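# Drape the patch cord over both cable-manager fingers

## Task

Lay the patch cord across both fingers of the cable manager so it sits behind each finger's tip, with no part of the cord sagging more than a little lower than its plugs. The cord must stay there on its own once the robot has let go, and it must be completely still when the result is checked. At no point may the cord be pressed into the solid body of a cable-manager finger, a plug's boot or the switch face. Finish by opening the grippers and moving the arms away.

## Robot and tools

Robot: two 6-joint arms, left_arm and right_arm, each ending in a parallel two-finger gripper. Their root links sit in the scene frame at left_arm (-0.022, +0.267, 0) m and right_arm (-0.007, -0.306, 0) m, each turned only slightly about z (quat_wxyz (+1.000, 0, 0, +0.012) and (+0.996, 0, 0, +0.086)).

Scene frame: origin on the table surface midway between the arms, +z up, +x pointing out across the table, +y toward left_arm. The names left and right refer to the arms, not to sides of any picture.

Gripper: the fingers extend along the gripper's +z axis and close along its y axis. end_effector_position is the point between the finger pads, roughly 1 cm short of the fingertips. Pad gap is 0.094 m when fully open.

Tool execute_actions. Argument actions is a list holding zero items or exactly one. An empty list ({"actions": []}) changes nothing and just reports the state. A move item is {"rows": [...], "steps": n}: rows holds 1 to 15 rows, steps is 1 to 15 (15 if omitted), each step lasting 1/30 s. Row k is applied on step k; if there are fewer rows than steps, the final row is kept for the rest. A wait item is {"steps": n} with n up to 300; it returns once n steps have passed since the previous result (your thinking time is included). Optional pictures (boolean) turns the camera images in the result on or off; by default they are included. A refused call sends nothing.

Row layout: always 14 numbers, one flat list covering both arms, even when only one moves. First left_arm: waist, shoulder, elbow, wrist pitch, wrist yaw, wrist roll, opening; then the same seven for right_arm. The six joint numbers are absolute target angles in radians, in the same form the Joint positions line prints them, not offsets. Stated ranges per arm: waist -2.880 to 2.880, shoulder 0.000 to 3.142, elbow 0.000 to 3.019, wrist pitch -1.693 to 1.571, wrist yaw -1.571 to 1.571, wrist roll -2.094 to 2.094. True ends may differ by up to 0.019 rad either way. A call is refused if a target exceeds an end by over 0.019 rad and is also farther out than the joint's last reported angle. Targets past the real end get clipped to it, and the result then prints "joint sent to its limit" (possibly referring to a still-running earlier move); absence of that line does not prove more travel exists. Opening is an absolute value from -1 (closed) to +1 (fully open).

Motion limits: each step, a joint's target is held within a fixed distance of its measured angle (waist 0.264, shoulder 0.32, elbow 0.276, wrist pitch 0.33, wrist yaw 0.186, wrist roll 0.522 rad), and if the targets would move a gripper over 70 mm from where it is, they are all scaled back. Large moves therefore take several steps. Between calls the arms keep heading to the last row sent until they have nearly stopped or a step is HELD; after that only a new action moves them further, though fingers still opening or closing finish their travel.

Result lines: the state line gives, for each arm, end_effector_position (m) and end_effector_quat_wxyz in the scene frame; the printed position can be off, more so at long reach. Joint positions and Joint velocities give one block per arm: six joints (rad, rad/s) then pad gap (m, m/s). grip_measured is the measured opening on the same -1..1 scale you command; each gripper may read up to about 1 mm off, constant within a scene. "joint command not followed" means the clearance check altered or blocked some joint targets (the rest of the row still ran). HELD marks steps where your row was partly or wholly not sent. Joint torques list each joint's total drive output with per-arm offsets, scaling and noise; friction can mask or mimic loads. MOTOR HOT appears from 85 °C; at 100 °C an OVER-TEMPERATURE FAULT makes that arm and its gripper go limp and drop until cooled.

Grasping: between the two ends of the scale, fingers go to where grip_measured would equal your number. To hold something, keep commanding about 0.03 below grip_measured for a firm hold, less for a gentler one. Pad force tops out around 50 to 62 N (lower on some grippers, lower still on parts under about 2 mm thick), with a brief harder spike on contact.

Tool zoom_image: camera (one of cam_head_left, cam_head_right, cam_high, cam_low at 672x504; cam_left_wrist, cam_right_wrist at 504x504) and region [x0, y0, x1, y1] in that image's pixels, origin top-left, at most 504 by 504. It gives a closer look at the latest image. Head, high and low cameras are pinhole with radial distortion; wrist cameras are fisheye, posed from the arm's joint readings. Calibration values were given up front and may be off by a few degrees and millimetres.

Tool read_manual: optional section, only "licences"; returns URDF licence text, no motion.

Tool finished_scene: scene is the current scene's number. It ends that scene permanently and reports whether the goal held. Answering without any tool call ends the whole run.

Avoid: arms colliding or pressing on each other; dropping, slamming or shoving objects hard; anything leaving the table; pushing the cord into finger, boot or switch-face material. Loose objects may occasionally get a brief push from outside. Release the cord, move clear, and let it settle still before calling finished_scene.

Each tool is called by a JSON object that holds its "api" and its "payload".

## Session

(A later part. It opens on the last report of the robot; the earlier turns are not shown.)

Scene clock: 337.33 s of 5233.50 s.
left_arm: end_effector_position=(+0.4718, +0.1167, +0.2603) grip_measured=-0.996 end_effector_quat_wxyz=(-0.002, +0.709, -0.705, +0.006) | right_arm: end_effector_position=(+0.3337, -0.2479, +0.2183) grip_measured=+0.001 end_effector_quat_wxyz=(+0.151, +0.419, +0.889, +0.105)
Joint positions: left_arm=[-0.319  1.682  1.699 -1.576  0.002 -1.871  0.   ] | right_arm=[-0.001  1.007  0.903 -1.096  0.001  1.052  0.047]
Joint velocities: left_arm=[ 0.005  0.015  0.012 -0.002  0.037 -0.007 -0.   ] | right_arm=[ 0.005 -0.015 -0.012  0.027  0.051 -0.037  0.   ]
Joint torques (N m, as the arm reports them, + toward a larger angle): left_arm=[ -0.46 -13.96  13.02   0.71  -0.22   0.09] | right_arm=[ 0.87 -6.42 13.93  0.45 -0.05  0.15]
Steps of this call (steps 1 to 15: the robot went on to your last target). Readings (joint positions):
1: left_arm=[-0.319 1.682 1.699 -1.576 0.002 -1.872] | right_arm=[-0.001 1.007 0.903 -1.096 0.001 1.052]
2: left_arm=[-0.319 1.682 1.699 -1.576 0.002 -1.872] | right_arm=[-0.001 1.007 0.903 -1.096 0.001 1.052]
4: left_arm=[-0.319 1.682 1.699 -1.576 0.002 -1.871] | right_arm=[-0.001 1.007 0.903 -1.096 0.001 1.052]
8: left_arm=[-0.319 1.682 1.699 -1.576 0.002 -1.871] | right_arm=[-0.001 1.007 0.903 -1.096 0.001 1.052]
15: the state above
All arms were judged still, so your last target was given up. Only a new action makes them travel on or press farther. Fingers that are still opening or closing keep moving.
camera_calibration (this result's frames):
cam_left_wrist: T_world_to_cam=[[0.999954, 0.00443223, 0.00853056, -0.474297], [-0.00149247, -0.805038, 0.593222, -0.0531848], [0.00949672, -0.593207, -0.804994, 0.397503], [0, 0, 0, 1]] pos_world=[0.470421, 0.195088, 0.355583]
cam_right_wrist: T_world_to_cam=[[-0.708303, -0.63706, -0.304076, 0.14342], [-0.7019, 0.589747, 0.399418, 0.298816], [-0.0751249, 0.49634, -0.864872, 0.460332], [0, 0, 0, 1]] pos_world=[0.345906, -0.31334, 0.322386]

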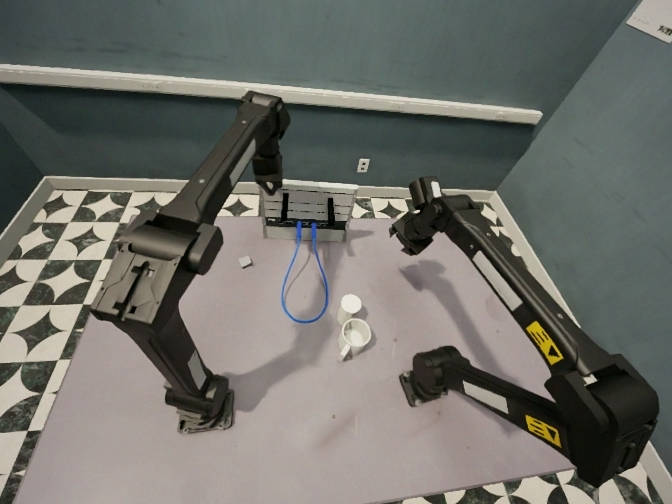

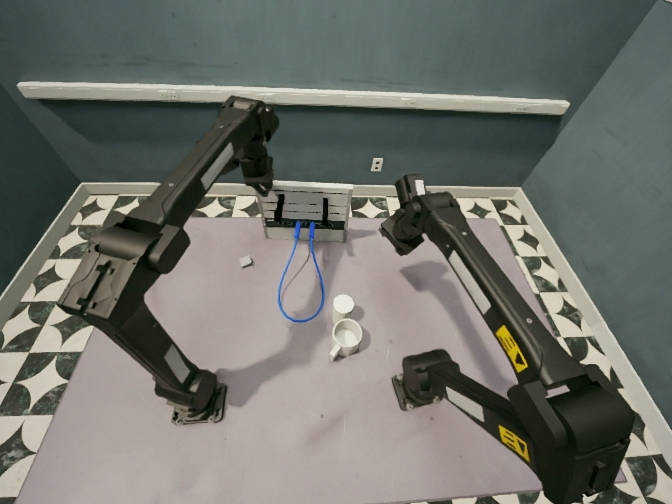

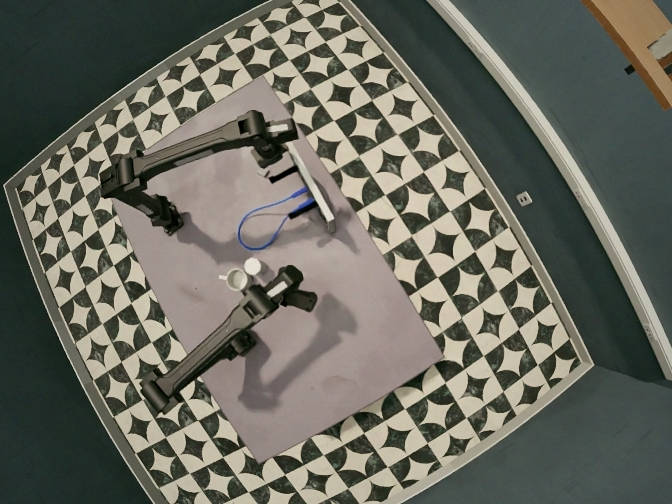

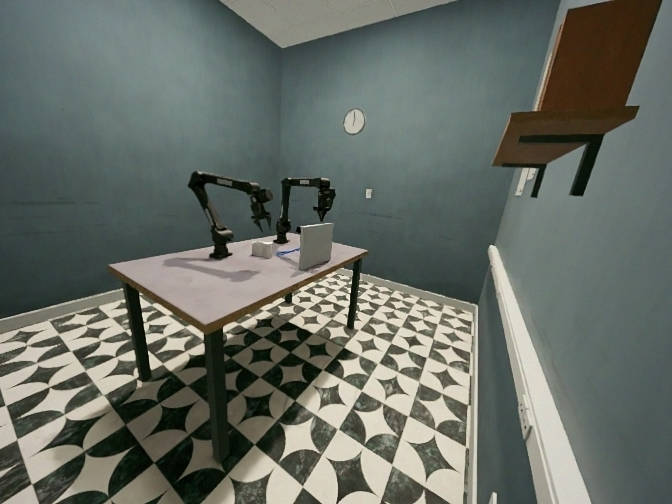

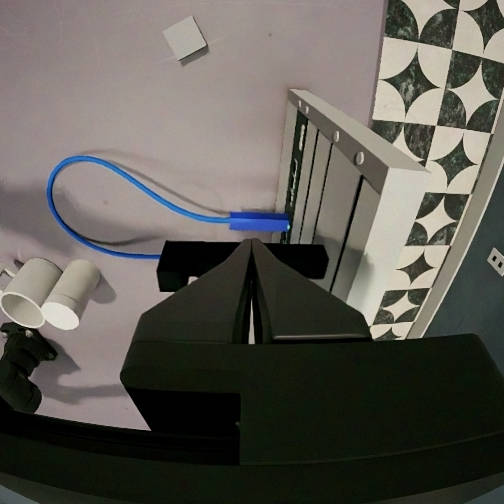

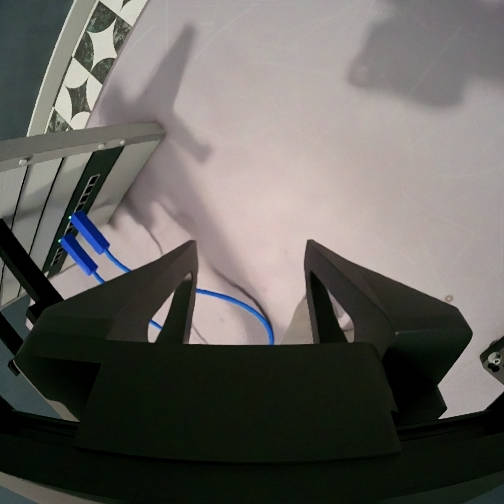

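{"api": "execute_actions", "payload": {"actions": [{"rows":[[-0.40,1.50,1.55,-1.58,0,-1.5,0,0.0,1.0,0.94,-1.112,0,1.06,0]],"steps":15}], "pictures": false}}

{"api": "execute_actions", "payload": {"actions": [{"rows":[[-0.6,1.33,0.93,-1.1,0,-0.92,0,0.0,1.0,0.94,-1.112,0,1.06,0]],"steps":15}], "pictures": false}}

{"api": "execute_actions", "payload": {"actions": [{"steps":30}], "pictures": false}}

{"api": "execute_actions", "payload": {"actions": [{"rows":[[-0.606,1.45,0.728,-0.82,0,-0.92,0,0.0,1.0,0.94,-1.112,0,1.06,0]],"steps":15}], "pictures": false}}

{"api": "execute_actions", "payload": {"actions": [{"steps":15}], "pictures": false}}

{"api": "execute_actions", "payload": {"actions": [{"rows":[[-0.606,1.485,0.72,-0.80,0,-0.92,0,0.0,1.0,0.94,-1.112,0,1.06,0]],"steps":15}]}}

Scene clock: 351.63 s of 5233.50 s.
left_arm: end_effector_position=(+0.3956, +0.0992, +0.2944) grip_measured=-0.002 end_effector_quat_wxyz=(+0.018, -0.541, +0.841, -0.025) | right_arm: end_effector_position=(+0.3337, -0.2479, +0.2183) grip_measured=+0.001 end_effector_quat_wxyz=(+0.151, +0.419, +0.889, +0.105)
Joint positions: left_arm=[-0.406  1.476  1.544 -1.576 -0.    -1.525  0.047] | right_arm=[-0.001  1.007  0.903 -1.096  0.001  1.052  0.047]
Joint velocities: left_arm=[0.005 0.073 0.007 0.007 0.007 0.125 0.   ] | right_arm=[-0.015 -0.015  0.017 -0.002  0.007  0.051  0.001]
Joint torques (N m, as the arm reports them, + toward a larger angle): left_arm=[  0.28 -10.21   9.77   0.23  -0.17   0.15] | right_arm=[ 0.59 -6.5  13.87  0.7  -0.02  0.13]
Steps of this call (steps 1 to 90: nothing new was sent; then 10.80 s passed at rest; steps 91 to 105: all 15 steps of this action). Readings (joint positions):
91: left_arm=[-0.323 1.667 1.678 -1.569 0.000 -1.817] | right_arm=[-0.001 1.007 0.903 -1.096 0.001 1.052]
92: left_arm=[-0.329 1.639 1.632 -1.567 -0.000 -1.760] | right_arm=[-0.001 1.007 0.903 -1.096 0.001 1.052]
94: left_arm=[-0.353 1.574 1.558 -1.572 -0.000 -1.671] | right_arm=[-0.001 1.007 0.903 -1.096 0.001 1.052]
98: left_arm=[-0.402 1.491 1.544 -1.576 -0.000 -1.576] | right_arm=[-0.001 1.007 0.903 -1.096 0.001 1.052]
105: the state above

Scene clock: 352.13 s of 5233.50 s.
left_arm: end_effector_position=(+0.2718, +0.0731, +0.1082) grip_measured=-0.002 end_effector_quat_wxyz=(+0.004, -0.193, +0.981, -0.004) | right_arm: end_effector_position=(+0.3337, -0.2479, +0.2183) grip_measured=+0.001 end_effector_quat_wxyz=(+0.151, +0.419, +0.889, +0.105)
Joint positions: left_arm=[-0.607  1.343  0.909 -1.124 -0.    -0.97   0.047] | right_arm=[-0.001  1.007  0.903 -1.096  0.001  1.052  0.047]
Joint velocities: left_arm=[ 0.005 -0.103  0.007  0.208  0.066  0.286  0.001] | right_arm=[-0.005 -0.005 -0.012 -0.002 -0.022 -0.022  0.   ]
Joint torques (N m, as the arm reports them, + toward a larger angle): left_arm=[ 0.19 -9.84 10.14  0.85 -0.12  0.08] | right_arm=[-0.03 -6.39 14.08  0.83 -0.05  0.09]
Steps of this call (steps 1 to 15: all 15 steps of this action). Readings (joint positions):
1: left_arm=[-0.415 1.465 1.509 -1.521 -0.004 -1.463] | right_arm=[-0.001 1.007 0.903 -1.096 0.001 1.052]
2: left_arm=[-0.431 1.436 1.444 -1.432 -0.005 -1.391] | right_arm=[-0.001 1.007 0.903 -1.096 0.001 1.052]
4: left_arm=[-0.489 1.379 1.302 -1.286 -0.005 -1.271] | right_arm=[-0.001 1.007 0.903 -1.096 0.001 1.052]
8: left_arm=[-0.590 1.324 1.060 -1.166 -0.001 -1.118] | right_arm=[-0.001 1.007 0.903 -1.096 0.001 1.052]
15: the state above

Scene clock: 353.13 s of 5233.50 s.
left_arm: end_effector_position=(+0.2738, +0.0718, +0.1106) grip_measured=-0.002 end_effector_quat_wxyz=(+0.010, -0.173, +0.985, -0.010) | right_arm: end_effector_position=(+0.3337, -0.2479, +0.2183) grip_measured=+0.001 end_effector_quat_wxyz=(+0.151, +0.419, +0.889, +0.105)
Joint positions: left_arm=[-0.607  1.336  0.909 -1.115 -0.    -0.931  0.047] | right_arm=[-0.001  1.007  0.903 -1.096  0.001  1.052  0.047]
Joint velocities: left_arm=[-0.005 -0.015 -0.002  0.002 -0.022  0.051  0.   ] | right_arm=[-0.005  0.005 -0.022  0.002 -0.037 -0.007  0.   ]
Joint torques (N m, as the arm reports them, + toward a larger angle): left_arm=[ 0.55 -9.5  10.06  0.97 -0.14  0.11] | right_arm=[ 0.78 -6.61 14.    0.79 -0.03  0.09]
Steps of this call (steps 1 to 30: the robot went on to your last target). Readings (joint positions):
1: left_arm=[-0.607 1.341 0.909 -1.118 -0.000 -0.962] | right_arm=[-0.001 1.007 0.903 -1.096 0.001 1.052]
2: left_arm=[-0.607 1.339 0.909 -1.117 -0.000 -0.956] | right_arm=[-0.001 1.007 0.903 -1.096 0.001 1.052]
4: left_arm=[-0.607 1.336 0.909 -1.115 -0.000 -0.947] | right_arm=[-0.001 1.007 0.903 -1.096 0.001 1.052]
8: left_arm=[-0.607 1.336 0.909 -1.115 -0.000 -0.937] | right_arm=[-0.001 1.007 0.903 -1.096 0.001 1.052]
30: the state above
All arms were judged still, so your last target was given up. Only a new action makes them travel on or press farther. Fingers that are still opening or closing keep moving.

Scene clock: 353.63 s of 5233.50 s.
left_arm: end_effector_position=(+0.2501, +0.0874, +0.0102) grip_measured=-0.002 end_effector_quat_wxyz=(-0.002, -0.173, +0.985, +0.002) | right_arm: end_effector_position=(+0.3337, -0.2479, +0.2183) grip_measured=+0.001 end_effector_quat_wxyz=(+0.151, +0.419, +0.889, +0.105)
Joint positions: left_arm=[-0.607  1.457  0.714 -0.835 -0.    -0.93   0.047] | right_arm=[-0.001  1.007  0.903 -1.096  0.001  1.052  0.047]
Joint velocities: left_arm=[-0.005 -0.083 -0.012  0.017  0.022 -0.095  0.001] | right_arm=[-0.005 -0.024 -0.002  0.022  0.007  0.022 -0.   ]
Joint torques (N m, as the arm reports them, + toward a larger angle): left_arm=[-0.13 -8.63  8.07  0.56 -0.12  0.11] | right_arm=[ 0.5  -6.74 13.93  0.77 -0.04  0.08]
Steps of this call (steps 1 to 15: all 15 steps of this action). Readings (joint positions):
1: left_arm=[-0.607 1.339 0.891 -1.070 -0.000 -0.931] | right_arm=[-0.001 1.007 0.903 -1.096 0.001 1.052]
2: left_arm=[-0.607 1.342 0.862 -0.998 -0.000 -0.931] | right_arm=[-0.001 1.007 0.903 -1.096 0.001 1.052]
4: left_arm=[-0.607 1.378 0.796 -0.897 -0.000 -0.931] | right_arm=[-0.001 1.007 0.903 -1.096 0.001 1.052]
8: left_arm=[-0.607 1.465 0.721 -0.848 -0.000 -0.930] | right_arm=[-0.001 1.007 0.903 -1.096 0.001 1.052]
15: the state above

Scene clock: 354.13 s of 5233.50 s.
left_arm: end_effector_position=(+0.2504, +0.0872, +0.0111) grip_measured=-0.002 end_effector_quat_wxyz=(-0.001, -0.173, +0.985, +0.001) | right_arm: end_effector_position=(+0.3337, -0.2479, +0.2183) grip_measured=+0.001 end_effector_quat_wxyz=(+0.151, +0.419, +0.889, +0.105)
Joint positions: left_arm=[-0.607  1.454  0.714 -0.835 -0.    -0.93   0.047] | right_arm=[-0.001  1.007  0.903 -1.096  0.001  1.052  0.047]
Joint velocities: left_arm=[-0.005 -0.005  0.002 -0.002 -0.081 -0.007  0.   ] | right_arm=[-0.005 -0.024 -0.007 -0.017  0.007 -0.081 -0.001]
Joint torques (N m, as the arm reports them, + toward a larger angle): left_arm=[-0.14 -9.05  8.2   0.9  -0.13  0.11] | right_arm=[ 0.58 -6.01 13.87  0.84  0.02  0.12]
Steps of this call (steps 1 to 15: the robot went on to your last target). Readings (joint positions):
1: left_arm=[-0.607 1.455 0.714 -0.835 -0.000 -0.930] | right_arm=[-0.001 1.007 0.903 -1.096 0.001 1.052]
2: left_arm=[-0.607 1.454 0.714 -0.835 -0.000 -0.930] | right_arm=[-0.001 1.007 0.903 -1.096 0.001 1.052]
4: left_arm=[-0.607 1.454 0.714 -0.835 -0.000 -0.930] | right_arm=[-0.001 1.007 0.903 -1.096 0.001 1.052]
8: left_arm=[-0.607 1.454 0.714 -0.835 -0.000 -0.930] | right_arm=[-0.001 1.007 0.903 -1.096 0.001 1.052]
15: the state above
All arms were judged still, so your last target was given up. Only a new action makes them travel on or press farther. Fingers that are still opening or closing keep moving.

Scene clock: 354.63 s of 5233.50 s.
left_arm: end_effector_position=(+0.2525, +0.0859, +0.0048) grip_measured=-0.002 end_effector_quat_wxyz=(-0.002, -0.173, +0.985, +0.001) | right_arm: end_effector_position=(+0.3337, -0.2479, +0.2183) grip_measured=+0.001 end_effector_quat_wxyz=(+0.151, +0.419, +0.889, +0.105)
Joint positions: left_arm=[-0.607  1.475  0.714 -0.814 -0.    -0.93   0.047] | right_arm=[-0.001  1.007  0.903 -1.096  0.001  1.052  0.047]
Joint velocities: left_arm=[ 0.005 -0.015 -0.002 -0.007 -0.051 -0.007  0.   ] | right_arm=[-0.005 -0.005  0.002  0.022 -0.139  0.022 -0.001]
Joint torques (N m, as the arm reports them, + toward a larger angle): left_arm=[-0.18 -8.01  7.39  0.91 -0.11  0.12] | right_arm=[ 0.62 -6.12 13.8   0.71 -0.01  0.09]
Steps of this call (steps 1 to 15: all 15 steps of this action). Readings (joint positions):
1: left_arm=[-0.607 1.455 0.714 -0.831 -0.000 -0.930] | right_arm=[-0.001 1.007 0.903 -1.096 0.001 1.052]
2: left_arm=[-0.607 1.459 0.714 -0.825 -0.000 -0.930] | right_arm=[-0.001 1.007 0.903 -1.096 0.001 1.052]
4: left_arm=[-0.607 1.467 0.714 -0.817 -0.000 -0.930] | right_arm=[-0.001 1.007 0.903 -1.096 0.001 1.052]
8: left_arm=[-0.607 1.475 0.714 -0.815 -0.000 -0.930] | right_arm=[-0.001 1.007 0.903 -1.096 0.001 1.052]
15: the state above
camera_calibration (this result's frames):
cam_left_wrist: T_world_to_cam=[[0.339584, -0.940557, -0.00598946, -0.00465736], [-0.757584, -0.277285, 0.590914, 0.218764], [-0.557449, -0.196127, -0.806712, 0.284702], [0, 0, 0, 1]] pos_world=[0.32602, 0.112117, 0.100374]
cam_right_wrist: T_world_to_cam=[[-0.708303, -0.63706, -0.304076, 0.14342], [-0.7019, 0.589747, 0.399418, 0.298816], [-0.0751249, 0.49634, -0.864872, 0.460332], [0, 0, 0, 1]] pos_world=[0.345906, -0.31334, 0.322386]

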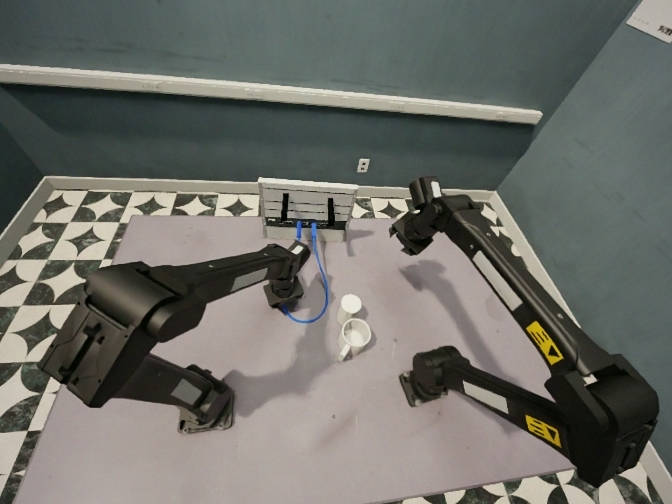

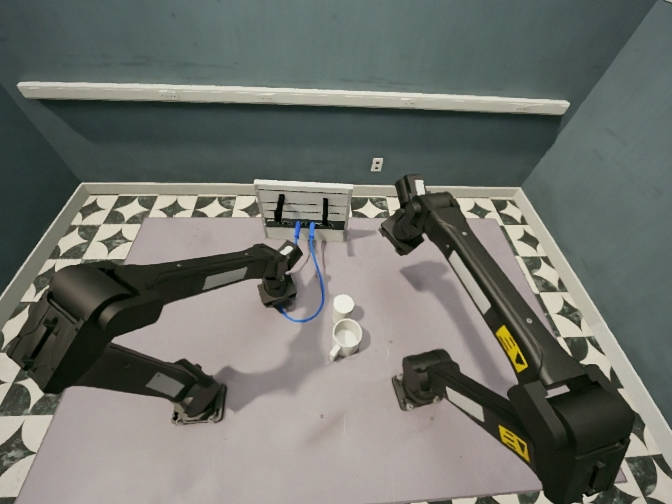

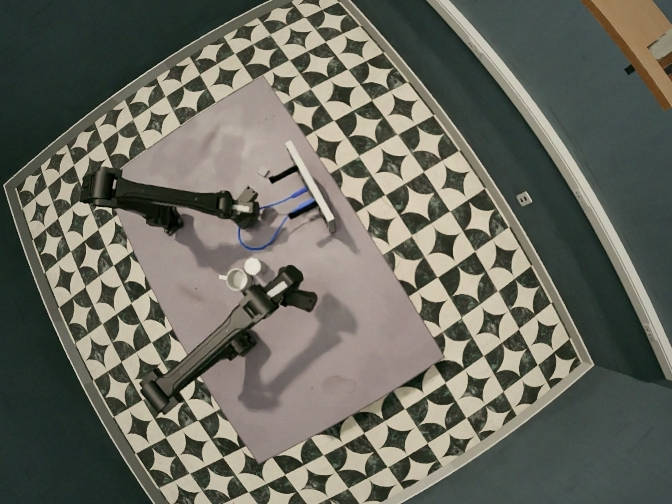

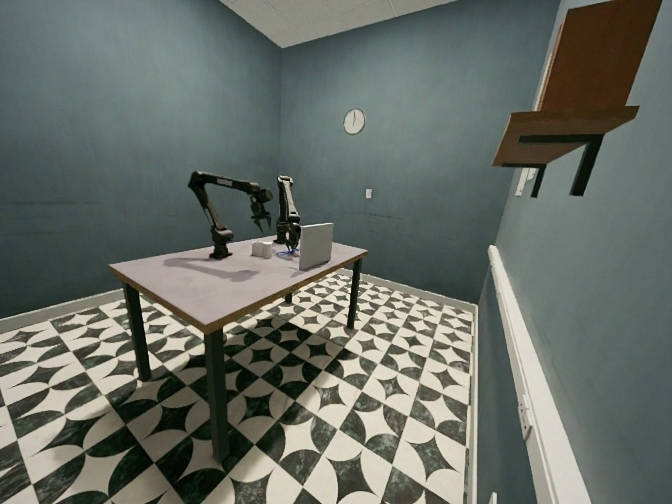

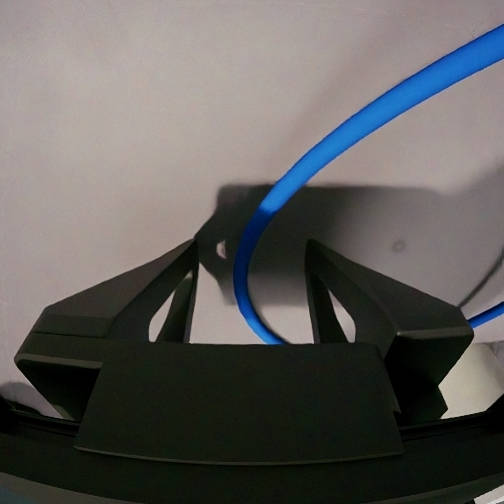

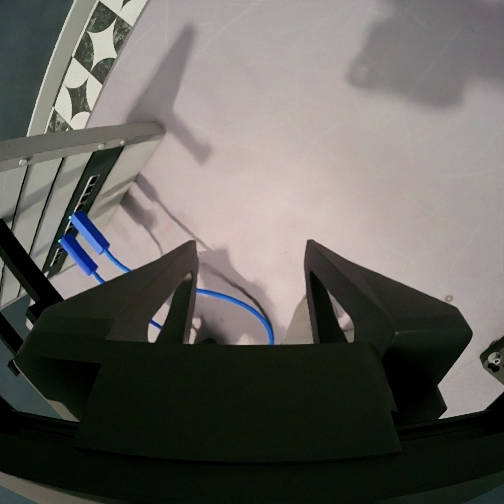

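{"api": "execute_actions", "payload": {"actions": [{"rows":[[-0.606,1.485,0.72,-0.80,0,-0.92,-1,0.0,1.0,0.94,-1.112,0,1.06,0]],"steps":15}], "pictures": false}}

Scene clock: 369.77 s of 5233.50 s.
left_arm: end_effector_position=(+0.2525, +0.0859, +0.0048) grip_measured=-0.910 end_effector_quat_wxyz=(-0.002, -0.173, +0.985, +0.001) | right_arm: end_effector_position=(+0.3337, -0.2479, +0.2183) grip_measured=+0.001 end_effector_quat_wxyz=(+0.151, +0.419, +0.889, +0.105)
Joint positions: left_arm=[-0.607  1.475  0.714 -0.814 -0.    -0.93   0.004] | right_arm=[-0.001  1.007  0.903 -1.096  0.001  1.052  0.047]
Joint velocities: left_arm=[-0.015 -0.015 -0.002  0.007 -0.066 -0.022 -0.001] | right_arm=[ 0.015  0.005 -0.017  0.002 -0.022 -0.022 -0.   ]
Joint torques (N m, as the arm reports them, + toward a larger angle): left_arm=[-0.04 -8.48  7.4   0.89 -0.12  0.1 ] | right_arm=[ 0.95 -6.52 14.01  0.75  0.    0.07]
Steps of this call (steps 1 to 15: the robot went on to your last target; steps 16 to 90: nothing new was sent; then 11.63 s passed at rest; steps 91 to 105: all 15 steps of this action). Readings (joint positions):
91: left_arm=[-0.607 1.475 0.714 -0.814 -0.000 -0.930] | right_arm=[-0.001 1.007 0.903 -1.096 0.001 1.052]
92: left_arm=[-0.607 1.475 0.714 -0.814 -0.000 -0.930] | right_arm=[-0.001 1.007 0.903 -1.096 0.001 1.052]
94: left_arm=[-0.607 1.475 0.714 -0.814 -0.000 -0.930] | right_arm=[-0.001 1.007 0.903 -1.096 0.001 1.052]
98: left_arm=[-0.607 1.475 0.714 -0.814 -0.000 -0.930] | right_arm=[-0.001 1.007 0.903 -1.096 0.001 1.052]
105: the state above

{"api": "execute_actions", "payload": {"actions": [{"rows":[[-0.467,1.40,1.11,-1.26,0,-1.24,-1,0.0,1.0,0.94,-1.112,0,1.06,0]],"steps":15}], "pictures": false}}

{"api": "execute_actions", "payload": {"actions": [{"steps":15}], "pictures": false}}

{"api": "execute_actions", "payload": {"actions": [{"rows":[[-0.40,1.53,1.56,-1.585,0,-1.95,-1,0.0,1.0,0.94,-1.112,0,1.06,0]],"steps":15}], "pictures": false}}

{"api": "execute_actions", "payload": {"actions": [{"steps":30}], "pictures": false}}

{"api": "execute_actions", "payload": {"actions": [{"rows":[[-0.39,1.55,1.60,-1.595,0,-1.94,-1,0.0,1.0,0.94,-1.112,0,1.06,0],[-0.39,1.56,1.61,-1.595,0,-1.94,-1,0.0,1.0,0.94,-1.112,0,1.06,0],[-0.385,1.57,1.62,-1.595,0,-1.94,-1,0.0,1.0,0.94,-1.112,0,1.06,0],[-0.38,1.58,1.63,-1.595,0,-1.93,-1,0.0,1.0,0.94,-1.112,0,1.06,0],[-0.375,1.59,1.64,-1.595,0,-1.925,-1,0.0,1.0,0.94,-1.112,0,1.06,0],[-0.375,1.60,1.65,-1.595,0,-1.925,-1,0.0,1.0,0.94,-1.112,0,1.06,0],[-0.375,1.61,1.66,-1.595,0,-1.925,-1,0.0,1.0,0.94,-1.112,0,1.06,0],[-0.375,1.618,1.67,-1.595,0,-1.925,-1,0.0,1.0,0.94,-1.112,0,1.06,0],[-0.372,1.63,1.685,-1.59,0,-1.92,-1,0.0,1.0,0.94,-1.112,0,1.06,0],[-0.369,1.64,1.70,-1.59,0,-1.92,-1,0.0,1.0,0.94,-1.112,0,1.06,0],[-0.366,1.65,1.71,-1.585,0,-1.91,-1,0.0,1.0,0.94,-1.112,0,1.06,0],[-0.363,1.66,1.72,-1.58,0,-1.91,-1,0.0,1.0,0.94,-1.112,0,1.06,0],[-0.36,1.67,1.73,-1.575,0,-1.90,-1,0.0,1.0,0.94,-1.112,0,1.06,0],[-0.357,1.68,1.74,-1.57,0,-1.90,-1,0.0,1.0,0.94,-1.112,0,1.06,0],[-0.352,1.69,1.75,-1.565,0,-1.90,-1,0.0,1.0,0.94,-1.112,0,1.06,0]],"steps":15}], "pictures": false}}

{"api": "execute_actions", "payload": {"actions": [{"steps":20}], "pictures": false}}

{"api": "execute_actions", "payload": {"actions": [{"rows":[[-0.32,1.69,1.75,-1.565,0,-1.86,-1,0.0,1.0,0.94,-1.112,0,1.06,0]],"steps":15}], "pictures": false}}

{"api": "execute_actions", "payload": {"actions": [{"steps":15}]}}

{"api": "zoom_image", "payload": {"camera": "cam_head_right", "region": [220, 150, 380, 300]}}

Scene clock: 396.20 s of 5233.50 s.
left_arm: end_effector_position=(+0.3327, +0.0964, +0.1610) grip_measured=-0.910 end_effector_quat_wxyz=(+0.014, -0.369, +0.929, -0.016) | right_arm: end_effector_position=(+0.3337, -0.2479, +0.2183) grip_measured=+0.001 end_effector_quat_wxyz=(+0.151, +0.419, +0.889, +0.105)
Joint positions: left_arm=[-0.472  1.381  1.093 -1.241  0.001 -1.204  0.004] | right_arm=[-0.001  1.007  0.903 -1.096  0.001  1.052  0.047]
Joint velocities: left_arm=[-0.015 -0.103  0.002 -0.105 -0.095 -0.139  0.001] | right_arm=[ 0.015  0.005 -0.017 -0.012 -0.037 -0.037  0.001]
Joint torques (N m, as the arm reports them, + toward a larger angle): left_arm=[ 0.78 -7.89 10.26 -0.04 -0.19 -0.04] | right_arm=[-0.05 -6.08 13.88  0.57 -0.02  0.08]
Steps of this call (steps 1 to 15: the robot went on to your last target; steps 16 to 90: nothing new was sent; then 22.93 s passed at rest; steps 91 to 105: all 15 steps of this action). Readings (joint positions):
91: left_arm=[-0.603 1.474 0.728 -0.852 0.001 -0.955] | right_arm=[-0.001 1.007 0.903 -1.096 0.001 1.052]
92: left_arm=[-0.592 1.473 0.752 -0.913 0.001 -0.983] | right_arm=[-0.001 1.007 0.903 -1.096 0.001 1.052]
94: left_arm=[-0.560 1.463 0.817 -1.026 0.001 -1.031] | right_arm=[-0.001 1.007 0.903 -1.096 0.001 1.052]
98: left_arm=[-0.504 1.438 0.963 -1.167 0.001 -1.111] | right_arm=[-0.001 1.007 0.903 -1.096 0.001 1.052]
105: the state above

Scene clock: 396.70 s of 5233.50 s.
left_arm: end_effector_position=(+0.3312, +0.0971, +0.1587) grip_measured=-0.910 end_effector_quat_wxyz=(+0.009, -0.380, +0.925, -0.011) | right_arm: end_effector_position=(+0.3337, -0.2479, +0.2183) grip_measured=+0.001 end_effector_quat_wxyz=(+0.151, +0.419, +0.889, +0.105)
Joint positions: left_arm=[-0.472  1.387  1.093 -1.248  0.001 -1.228  0.004] | right_arm=[-0.001  1.007  0.903 -1.096  0.001  1.052  0.047]
Joint velocities: left_arm=[-0.005  0.005 -0.017 -0.017  0.081 -0.007 -0.001] | right_arm=[-0.005 -0.015  0.002 -0.027 -0.037 -0.022  0.001]
Joint torques (N m, as the arm reports them, + toward a larger angle): left_arm=[ 0.18 -8.75 10.03 -0.08 -0.17 -0.06] | right_arm=[ 1.01 -6.33 13.92  0.77 -0.02  0.12]
Steps of this call (steps 1 to 15: the robot went on to your last target). Readings (joint positions):
1: left_arm=[-0.472 1.380 1.093 -1.245 0.001 -1.209] | right_arm=[-0.001 1.007 0.903 -1.096 0.001 1.052]
2: left_arm=[-0.472 1.381 1.093 -1.247 0.001 -1.213] | right_arm=[-0.001 1.007 0.903 -1.096 0.001 1.052]
4: left_arm=[-0.472 1.384 1.093 -1.248 0.001 -1.219] | right_arm=[-0.001 1.007 0.903 -1.096 0.001 1.052]
8: left_arm=[-0.472 1.387 1.093 -1.248 0.001 -1.225] | right_arm=[-0.001 1.007 0.903 -1.096 0.001 1.052]
15: the state above

Scene clock: 397.20 s of 5233.50 s.
left_arm: end_effector_position=(+0.4011, +0.0955, +0.2663) grip_measured=-0.910 end_effector_quat_wxyz=(+0.001, +0.688, -0.725, +0.003) | right_arm: end_effector_position=(+0.3337, -0.2479, +0.2183) grip_measured=+0.001 end_effector_quat_wxyz=(+0.151, +0.419, +0.889, +0.105)
Joint positions: left_arm=[-0.408  1.528  1.528 -1.567  0.004 -1.902  0.004] | right_arm=[-0.001  1.007  0.903 -1.096  0.001  1.052  0.047]
Joint velocities: left_arm=[ 0.005  0.054 -0.012 -0.007 -0.007 -0.271 -0.002] | right_arm=[-0.005  0.005 -0.022 -0.012 -0.051 -0.051 -0.   ]
Joint torques (N m, as the arm reports them, + toward a larger angle): left_arm=[  0.41 -12.06  11.5   -0.6   -0.21  -0.04] | right_arm=[ 0.25 -6.83 13.82  0.83  0.    0.06]
Steps of this call (steps 1 to 15: all 15 steps of this action). Readings (joint positions):
1: left_arm=[-0.468 1.404 1.125 -1.322 0.002 -1.313] | right_arm=[-0.001 1.007 0.903 -1.096 0.001 1.052]
2: left_arm=[-0.460 1.438 1.185 -1.429 0.003 -1.411] | right_arm=[-0.001 1.007 0.903 -1.096 0.001 1.052]
4: left_arm=[-0.438 1.499 1.308 -1.513 0.003 -1.557] | right_arm=[-0.001 1.007 0.903 -1.096 0.001 1.052]
8: left_arm=[-0.411 1.545 1.488 -1.551 0.003 -1.764] | right_arm=[-0.001 1.007 0.903 -1.096 0.001 1.052]
15: the state above

Scene clock: 398.20 s of 5233.50 s.
left_arm: end_effector_position=(+0.4011, +0.0955, +0.2649) grip_measured=-0.910 end_effector_quat_wxyz=(+0.002, +0.701, -0.713, +0.001) | right_arm: end_effector_position=(+0.3337, -0.2479, +0.2183) grip_measured=+0.001 end_effector_quat_wxyz=(+0.151, +0.419, +0.889, +0.105)
Joint positions: left_arm=[-0.408  1.531  1.528 -1.568  0.004 -1.938  0.004] | right_arm=[-0.001  1.007  0.903 -1.096  0.001  1.052  0.047]
Joint velocities: left_arm=[-0.005  0.005  0.002 -0.012  0.007  0.022 -0.001] | right_arm=[-0.015 -0.005 -0.002  0.002 -0.007 -0.007  0.   ]
Joint torques (N m, as the arm reports them, + toward a larger angle): left_arm=[  0.41 -11.6   11.45  -0.33  -0.25  -0.08] | right_arm=[ 0.68 -5.83 13.99  0.82 -0.03  0.1 ]
Steps of this call (steps 1 to 30: the robot went on to your last target). Readings (joint positions):
1: left_arm=[-0.408 1.529 1.528 -1.567 0.004 -1.909] | right_arm=[-0.001 1.007 0.903 -1.096 0.001 1.052]
2: left_arm=[-0.408 1.530 1.528 -1.567 0.004 -1.914] | right_arm=[-0.001 1.007 0.903 -1.096 0.001 1.052]
4: left_arm=[-0.408 1.531 1.528 -1.567 0.004 -1.923] | right_arm=[-0.001 1.007 0.903 -1.096 0.001 1.052]
8: left_arm=[-0.408 1.531 1.528 -1.568 0.004 -1.932] | right_arm=[-0.001 1.007 0.903 -1.096 0.001 1.052]
30: the state above
All arms were judged still, so your last target was given up. Only a new action makes them travel on or press farther. Fingers that are still opening or closing keep moving.

Scene clock: 398.70 s of 5233.50 s.
left_arm: end_effector_position=(+0.4541, +0.0912, +0.2614) grip_measured=-0.910 end_effector_quat_wxyz=(+0.001, +0.706, -0.708, +0.003) | right_arm: end_effector_position=(+0.3337, -0.2479, +0.2183) grip_measured=+0.001 end_effector_quat_wxyz=(+0.151, +0.419, +0.889, +0.105)
Joint positions: left_arm=[-0.376  1.663  1.678 -1.581  0.004 -1.92   0.004] | right_arm=[-0.001  1.007  0.903 -1.096  0.001  1.052  0.047]
Joint velocities: left_arm=[ 0.093  0.249  0.31  -0.002 -0.007  0.139 -0.001] | right_arm=[-0.024 -0.005  0.002 -0.002  0.007 -0.022 -0.001]
Joint torques (N m, as the arm reports them, + toward a larger angle): left_arm=[  2.07 -13.62  13.37   1.07  -0.28   0.13] | right_arm=[ 0.69 -6.3  13.89  0.69 -0.02  0.09]
Steps of this call (steps 1 to 15: all 15 steps of this action). Readings (joint positions):
1: left_arm=[-0.408 1.532 1.530 -1.571 0.004 -1.938] | right_arm=[-0.001 1.007 0.903 -1.096 0.001 1.052]
2: left_arm=[-0.408 1.536 1.535 -1.575 0.004 -1.938] | right_arm=[-0.001 1.007 0.903 -1.096 0.001 1.052]
4: left_arm=[-0.407 1.550 1.552 -1.579 0.004 -1.938] | right_arm=[-0.001 1.007 0.903 -1.096 0.001 1.052]
8: left_arm=[-0.398 1.591 1.597 -1.581 0.004 -1.936] | right_arm=[-0.001 1.007 0.903 -1.096 0.001 1.052]
15: the state above

Scene clock: 399.37 s of 5233.50 s.
left_arm: end_effector_position=(+0.4633, +0.0941, +0.2570) grip_measured=-0.910 end_effector_quat_wxyz=(+0.001, +0.707, -0.708, +0.002) | right_arm: end_effector_position=(+0.3337, -0.2479, +0.2183) grip_measured=+0.001 end_effector_quat_wxyz=(+0.151, +0.419, +0.889, +0.105)
Joint positions: left_arm=[-0.365  1.685  1.695 -1.577  0.004 -1.91   0.004] | right_arm=[-0.001  1.007  0.903 -1.096  0.001  1.052  0.047]
Joint velocities: left_arm=[-0.005  0.005 -0.012  0.017 -0.007  0.022 -0.   ] | right_arm=[ 0.024 -0.005 -0.017 -0.022  0.051  0.022 -0.   ]
Joint torques (N m, as the arm reports them, + toward a larger angle): left_arm=[  0.69 -14.01  13.35   0.75  -0.27   0.09] | right_arm=[ 1.25 -6.52 14.18  0.79 -0.02  0.09]
Steps of this call (steps 1 to 20: the robot went on to your last target). Readings (joint positions):
1: left_arm=[-0.374 1.670 1.687 -1.580 0.004 -1.918] | right_arm=[-0.001 1.007 0.903 -1.096 0.001 1.052]
2: left_arm=[-0.371 1.676 1.692 -1.579 0.004 -1.916] | right_arm=[-0.001 1.007 0.903 -1.096 0.001 1.052]
4: left_arm=[-0.366 1.683 1.694 -1.577 0.004 -1.914] | right_arm=[-0.001 1.007 0.903 -1.096 0.001 1.052]
8: left_arm=[-0.365 1.685 1.694 -1.577 0.004 -1.911] | right_arm=[-0.001 1.007 0.903 -1.096 0.001 1.052]
20: the state above

Scene clock: 399.87 s of 5233.50 s.
left_arm: end_effector_position=(+0.4688, +0.1103, +0.2570) grip_measured=-0.910 end_effector_quat_wxyz=(+0.001, +0.705, -0.709, +0.002) | right_arm: end_effector_position=(+0.3337, -0.2479, +0.2183) grip_measured=+0.001 end_effector_quat_wxyz=(+0.151, +0.419, +0.889, +0.105)
Joint positions: left_arm=[-0.332  1.685  1.695 -1.577  0.004 -1.872  0.004] | right_arm=[-0.001  1.007  0.903 -1.096  0.001  1.052  0.047]
Joint velocities: left_arm=[-0.005 -0.005 -0.007 -0.007 -0.081  0.066  0.   ] | right_arm=[-0.015  0.015 -0.002 -0.007 -0.022 -0.051 -0.001]
Joint torques (N m, as the arm reports them, + toward a larger angle): left_arm=[ -0.09 -14.11  13.4    0.71  -0.26   0.05] | right_arm=[ 0.25 -5.25 14.01  0.43 -0.02  0.09]
Steps of this call (steps 1 to 15: all 15 steps of this action). Readings (joint positions):
1: left_arm=[-0.363 1.685 1.695 -1.577 0.004 -1.903] | right_arm=[-0.001 1.007 0.903 -1.096 0.001 1.052]
2: left_arm=[-0.360 1.685 1.695 -1.577 0.004 -1.897] | right_arm=[-0.001 1.007 0.903 -1.096 0.001 1.052]
4: left_arm=[-0.351 1.685 1.695 -1.577 0.004 -1.887] | right_arm=[-0.001 1.007 0.903 -1.096 0.001 1.052]
8: left_arm=[-0.334 1.685 1.695 -1.577 0.004 -1.877] | right_arm=[-0.001 1.007 0.903 -1.096 0.001 1.052]
15: the state above

Scene clock: 400.37 s of 5233.50 s.
left_arm: end_effector_position=(+0.4688, +0.1103, +0.2570) grip_measured=-0.910 end_effector_quat_wxyz=(+0.001, +0.704, -0.710, +0.002) | right_arm: end_effector_position=(+0.3337, -0.2479, +0.2183) grip_measured=+0.001 end_effector_quat_wxyz=(+0.151, +0.419, +0.889, +0.105)
Joint positions: left_arm=[-0.332  1.685  1.695 -1.577  0.004 -1.871  0.004] | right_arm=[-0.001  1.007  0.903 -1.096  0.001  1.052  0.047]
Joint velocities: left_arm=[-0.005 -0.005 -0.007  0.012  0.037 -0.007 -0.002] | right_arm=[-0.034 -0.015 -0.002  0.002 -0.037 -0.022  0.001]
Joint torques (N m, as the arm reports them, + toward a larger angle): left_arm=[  0.61 -14.31  13.51   0.71  -0.25   0.15] | right_arm=[ 0.31 -6.19 13.8   0.95 -0.02  0.09]
Steps of this call (steps 1 to 15: the robot went on to your last target). Readings (joint positions):
1: left_arm=[-0.332 1.685 1.695 -1.577 0.004 -1.872] | right_arm=[-0.001 1.007 0.903 -1.096 0.001 1.052]
2: left_arm=[-0.332 1.685 1.695 -1.577 0.004 -1.871] | right_arm=[-0.001 1.007 0.903 -1.096 0.001 1.052]
4: left_arm=[-0.332 1.685 1.695 -1.577 0.004 -1.871] | right_arm=[-0.001 1.007 0.903 -1.096 0.001 1.052]
8: left_arm=[-0.332 1.685 1.695 -1.577 0.004 -1.871] | right_arm=[-0.001 1.007 0.903 -1.096 0.001 1.052]
15: the state above
All arms were judged still, so your last target was given up. Only a new action makes them travel on or press farther. Fingers that are still opening or closing keep moving.
camera_calibration (this result's frames):
cam_left_wrist: T_world_to_cam=[[0.999963, -0.00855561, -0.000415887, -0.467475], [-0.00664487, -0.805447, 0.592631, -0.0537947], [-0.00540529, -0.592606, -0.805474, 0.398149], [0, 0, 0, 1]] pos_world=[0.469253, 0.188617, 0.352385]
cam_right_wrist: T_world_to_cam=[[-0.708303, -0.63706, -0.304076, 0.14342], [-0.7019, 0.589747, 0.399418, 0.298816], [-0.0751249, 0.49634, -0.864872, 0.460332], [0, 0, 0, 1]] pos_world=[0.345906, -0.31334, 0.322386]

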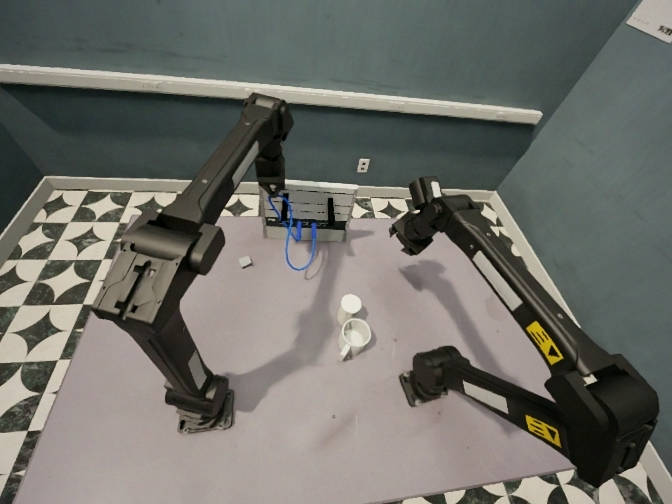

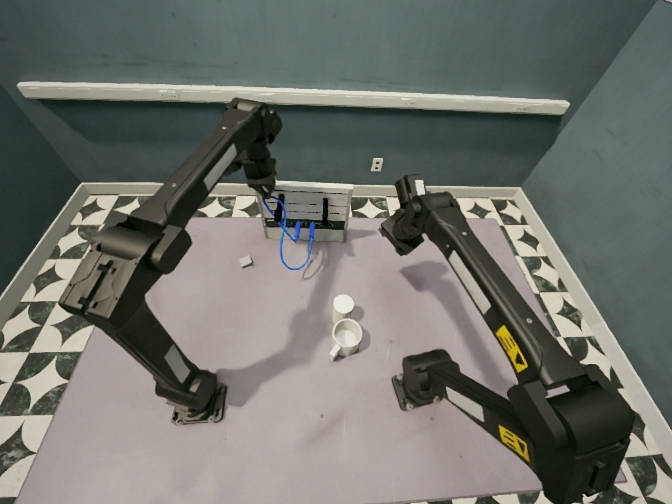

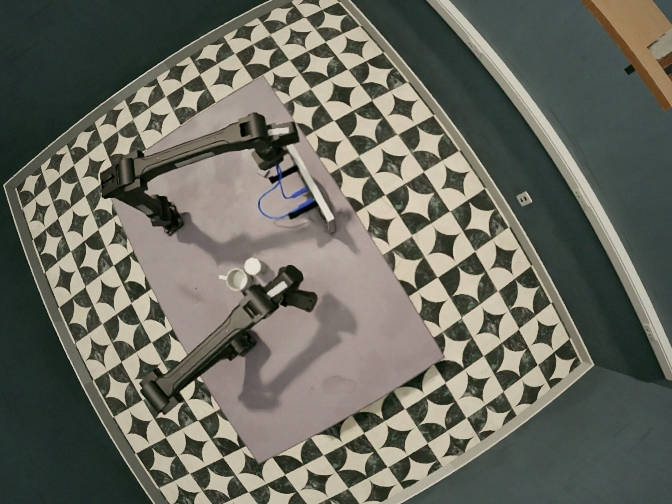

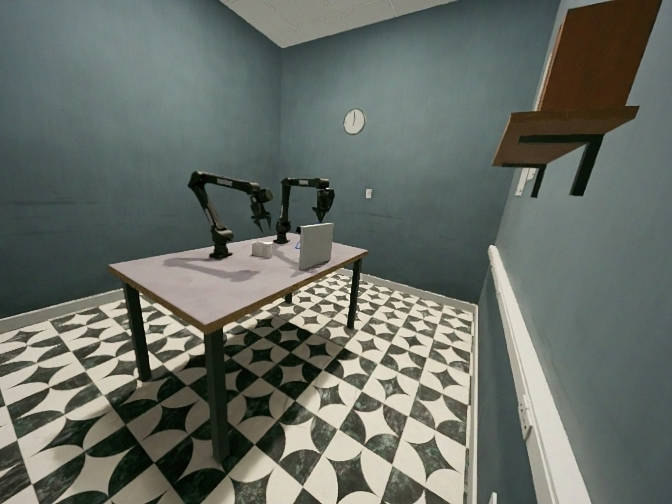

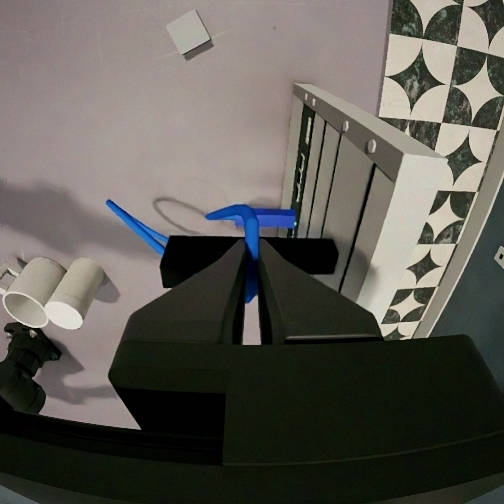

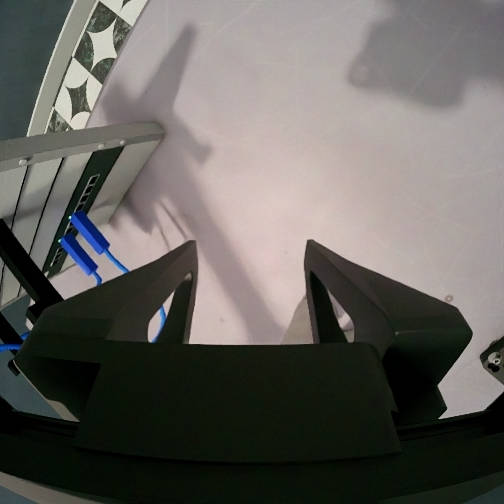

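Region (220, 150, 380, 300) of cam_head_right's 672x504 image, scaled by 3.150, with more detail than that image has; it fills the top 472 rows of this view, and the rest is white.

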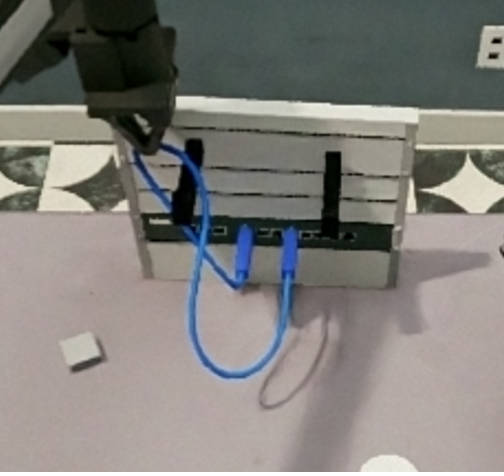

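{"api": "execute_actions", "payload": {"actions": [{"rows":[[-0.325,1.685,1.68,-1.55,0,-1.87,-1,0.0,1.0,0.94,-1.112,0,1.06,0],[-0.325,1.685,1.67,-1.54,0,-1.87,-1,0.0,1.0,0.94,-1.112,0,1.06,0],[-0.325,1.685,1.66,-1.53,0,-1.87,-1,0.0,1.0,0.94,-1.112,0,1.06,0],[-0.325,1.685,1.65,-1.52,0,-1.87,-1,0.0,1.0,0.94,-1.112,0,1.06,0],[-0.325,1.685,1.64,-1.51,0,-1.87,-1,0.0,1.0,0.94,-1.112,0,1.06,0],[-0.325,1.685,1.63,-1.5,0,-1.87,-1,0.0,1.0,0.94,-1.112,0,1.06,0]],"steps":15}], "pictures": false}}

{"api": "execute_actions", "payload": {"actions": [{"steps":15}]}}

{"api": "zoom_image", "payload": {"camera": "cam_head_right", "region": [220, 150, 380, 300]}}

{"api": "zoom_image", "payload": {"camera": "cam_high", "region": [230, 130, 350, 250]}}

Scene clock: 412.67 s of 5233.50 s.
left_arm: end_effector_position=(+0.4681, +0.1105, +0.2333) grip_measured=-0.910 end_effector_quat_wxyz=(+0.001, +0.704, -0.710, +0.002) | right_arm: end_effector_position=(+0.3337, -0.2479, +0.2183) grip_measured=+0.001 end_effector_quat_wxyz=(+0.151, +0.419, +0.889, +0.105)
Joint positions: left_arm=[-0.332  1.685  1.633 -1.516  0.004 -1.87   0.004] | right_arm=[-0.001  1.007  0.903 -1.096  0.001  1.052  0.047]
Joint velocities: left_arm=[-0.015 -0.015 -0.007 -0.007 -0.007  0.081 -0.   ] | right_arm=[-0.005  0.015 -0.012 -0.002  0.022 -0.022  0.001]
Joint torques (N m, as the arm reports them, + toward a larger angle): left_arm=[  0.42 -15.46   8.72   0.98  -0.29   0.03] | right_arm=[ 0.71 -6.76 13.91  0.99  0.02  0.09]
Steps of this call (steps 1 to 354: nothing new was sent; steps 355 to 369: all 15 steps of this action). Readings (joint positions):
355: left_arm=[-0.332 1.685 1.692 -1.575 0.004 -1.870] | right_arm=[-0.001 1.007 0.903 -1.096 0.001 1.052]
356: left_arm=[-0.332 1.685 1.688 -1.569 0.004 -1.870] | right_arm=[-0.001 1.007 0.903 -1.096 0.001 1.052]
358: left_arm=[-0.332 1.684 1.673 -1.552 0.004 -1.870] | right_arm=[-0.001 1.007 0.903 -1.096 0.001 1.052]
362: left_arm=[-0.332 1.685 1.638 -1.522 0.004 -1.870] | right_arm=[-0.001 1.007 0.903 -1.096 0.001 1.052]
369: the state above

Scene clock: 413.17 s of 5233.50 s.
left_arm: end_effector_position=(+0.4681, +0.1105, +0.2333) grip_measured=-0.910 end_effector_quat_wxyz=(+0.001, +0.704, -0.710, +0.002) | right_arm: end_effector_position=(+0.3337, -0.2479, +0.2183) grip_measured=+0.001 end_effector_quat_wxyz=(+0.151, +0.419, +0.889, +0.105)
Joint positions: left_arm=[-0.332  1.685  1.633 -1.516  0.004 -1.87   0.004] | right_arm=[-0.001  1.007  0.903 -1.096  0.001  1.052  0.047]
Joint velocities: left_arm=[-0.015 -0.005 -0.017 -0.012  0.037 -0.051  0.001] | right_arm=[-0.005 -0.005  0.002 -0.017  0.095 -0.007 -0.001]
Joint torques (N m, as the arm reports them, + toward a larger angle): left_arm=[  0.36 -13.57   8.7    0.86  -0.29   0.03] | right_arm=[ 0.9  -5.79 13.9   0.66 -0.05  0.13]
Steps of this call (steps 1 to 15: the robot went on to your last target). Readings (joint positions):
1: left_arm=[-0.332 1.685 1.633 -1.516 0.004 -1.870] | right_arm=[-0.001 1.007 0.903 -1.096 0.001 1.052]
2: left_arm=[-0.332 1.685 1.633 -1.516 0.004 -1.870] | right_arm=[-0.001 1.007 0.903 -1.096 0.001 1.052]
4: left_arm=[-0.332 1.685 1.633 -1.516 0.004 -1.870] | right_arm=[-0.001 1.007 0.903 -1.096 0.001 1.052]
8: left_arm=[-0.332 1.685 1.633 -1.516 0.004 -1.870] | right_arm=[-0.001 1.007 0.903 -1.096 0.001 1.052]
15: the state above
All arms were judged still, so your last target was given up. Only a new action makes them travel on or press farther. Fingers that are still opening or closing keep moving.
camera_calibration (this result's frames):
cam_left_wrist: T_world_to_cam=[[0.999959, -0.00893689, -0.00114334, -0.466613], [-0.00652229, -0.805582, 0.592449, -0.0395605], [-0.00621571, -0.592417, -0.805607, 0.379534], [0, 0, 0, 1]] pos_world=[0.468696, 0.188803, 0.32866]
cam_right_wrist: T_world_to_cam=[[-0.708303, -0.63706, -0.304076, 0.14342], [-0.7019, 0.589747, 0.399418, 0.298816], [-0.0751249, 0.49634, -0.864872, 0.460332], [0, 0, 0, 1]] pos_world=[0.345906, -0.31334, 0.322386]

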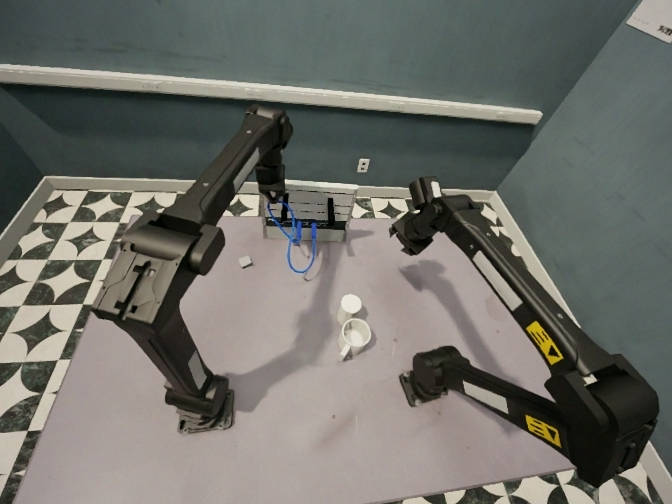

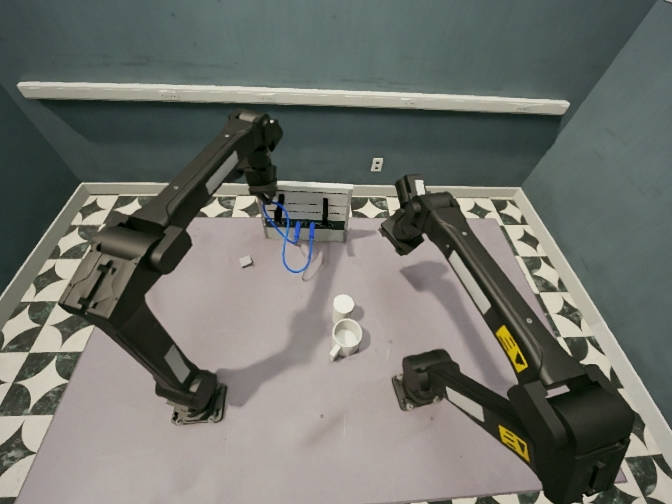

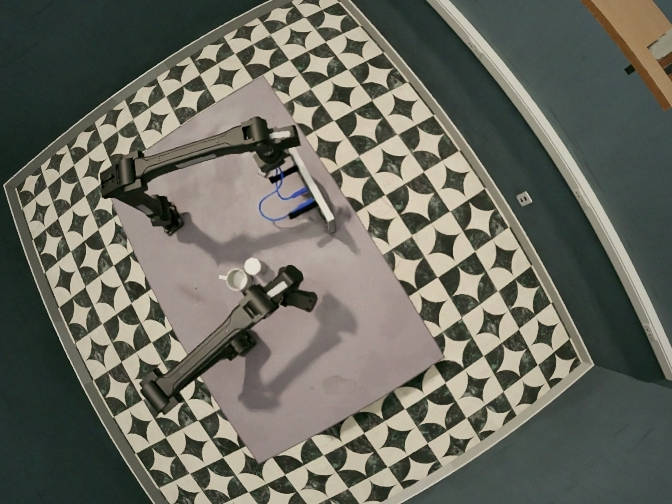

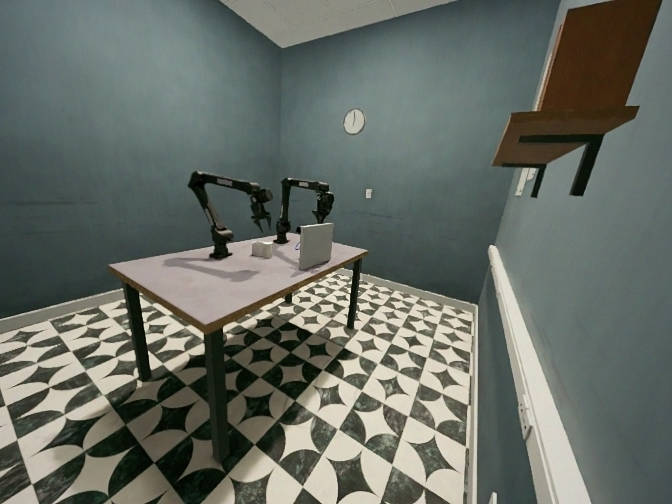

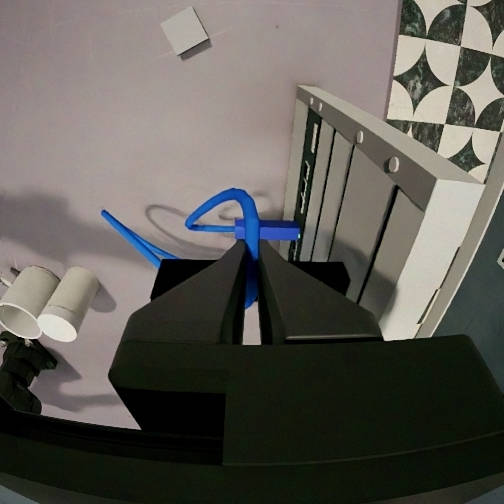

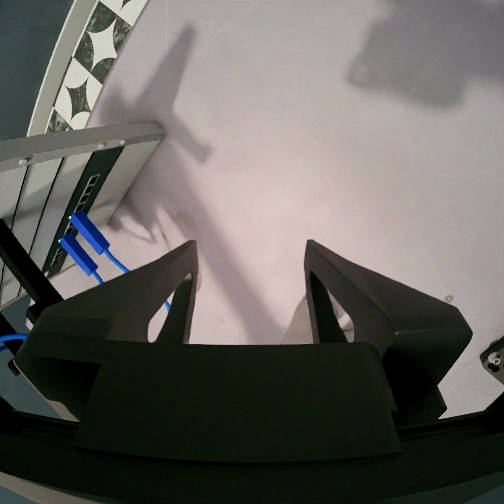

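Region (220, 150, 380, 300) of cam_head_right's 672x504 image, scaled by 3.150, with more detail than that image has; it fills the top 472 rows of this view, and the rest is white.

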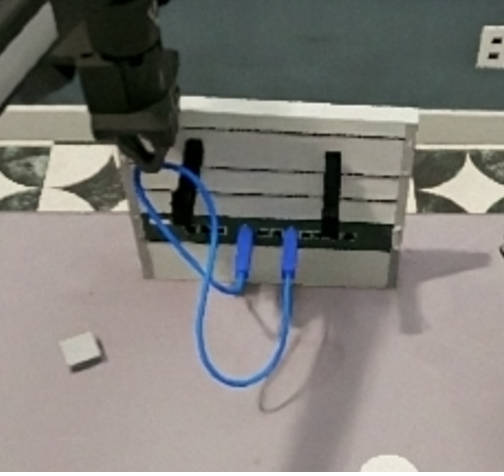

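Region (230, 130, 350, 250) of cam_high's 672x504 image, scaled by 4.200, with more detail than that image has.

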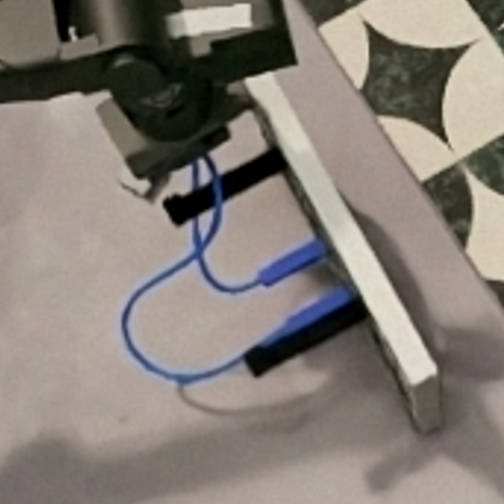

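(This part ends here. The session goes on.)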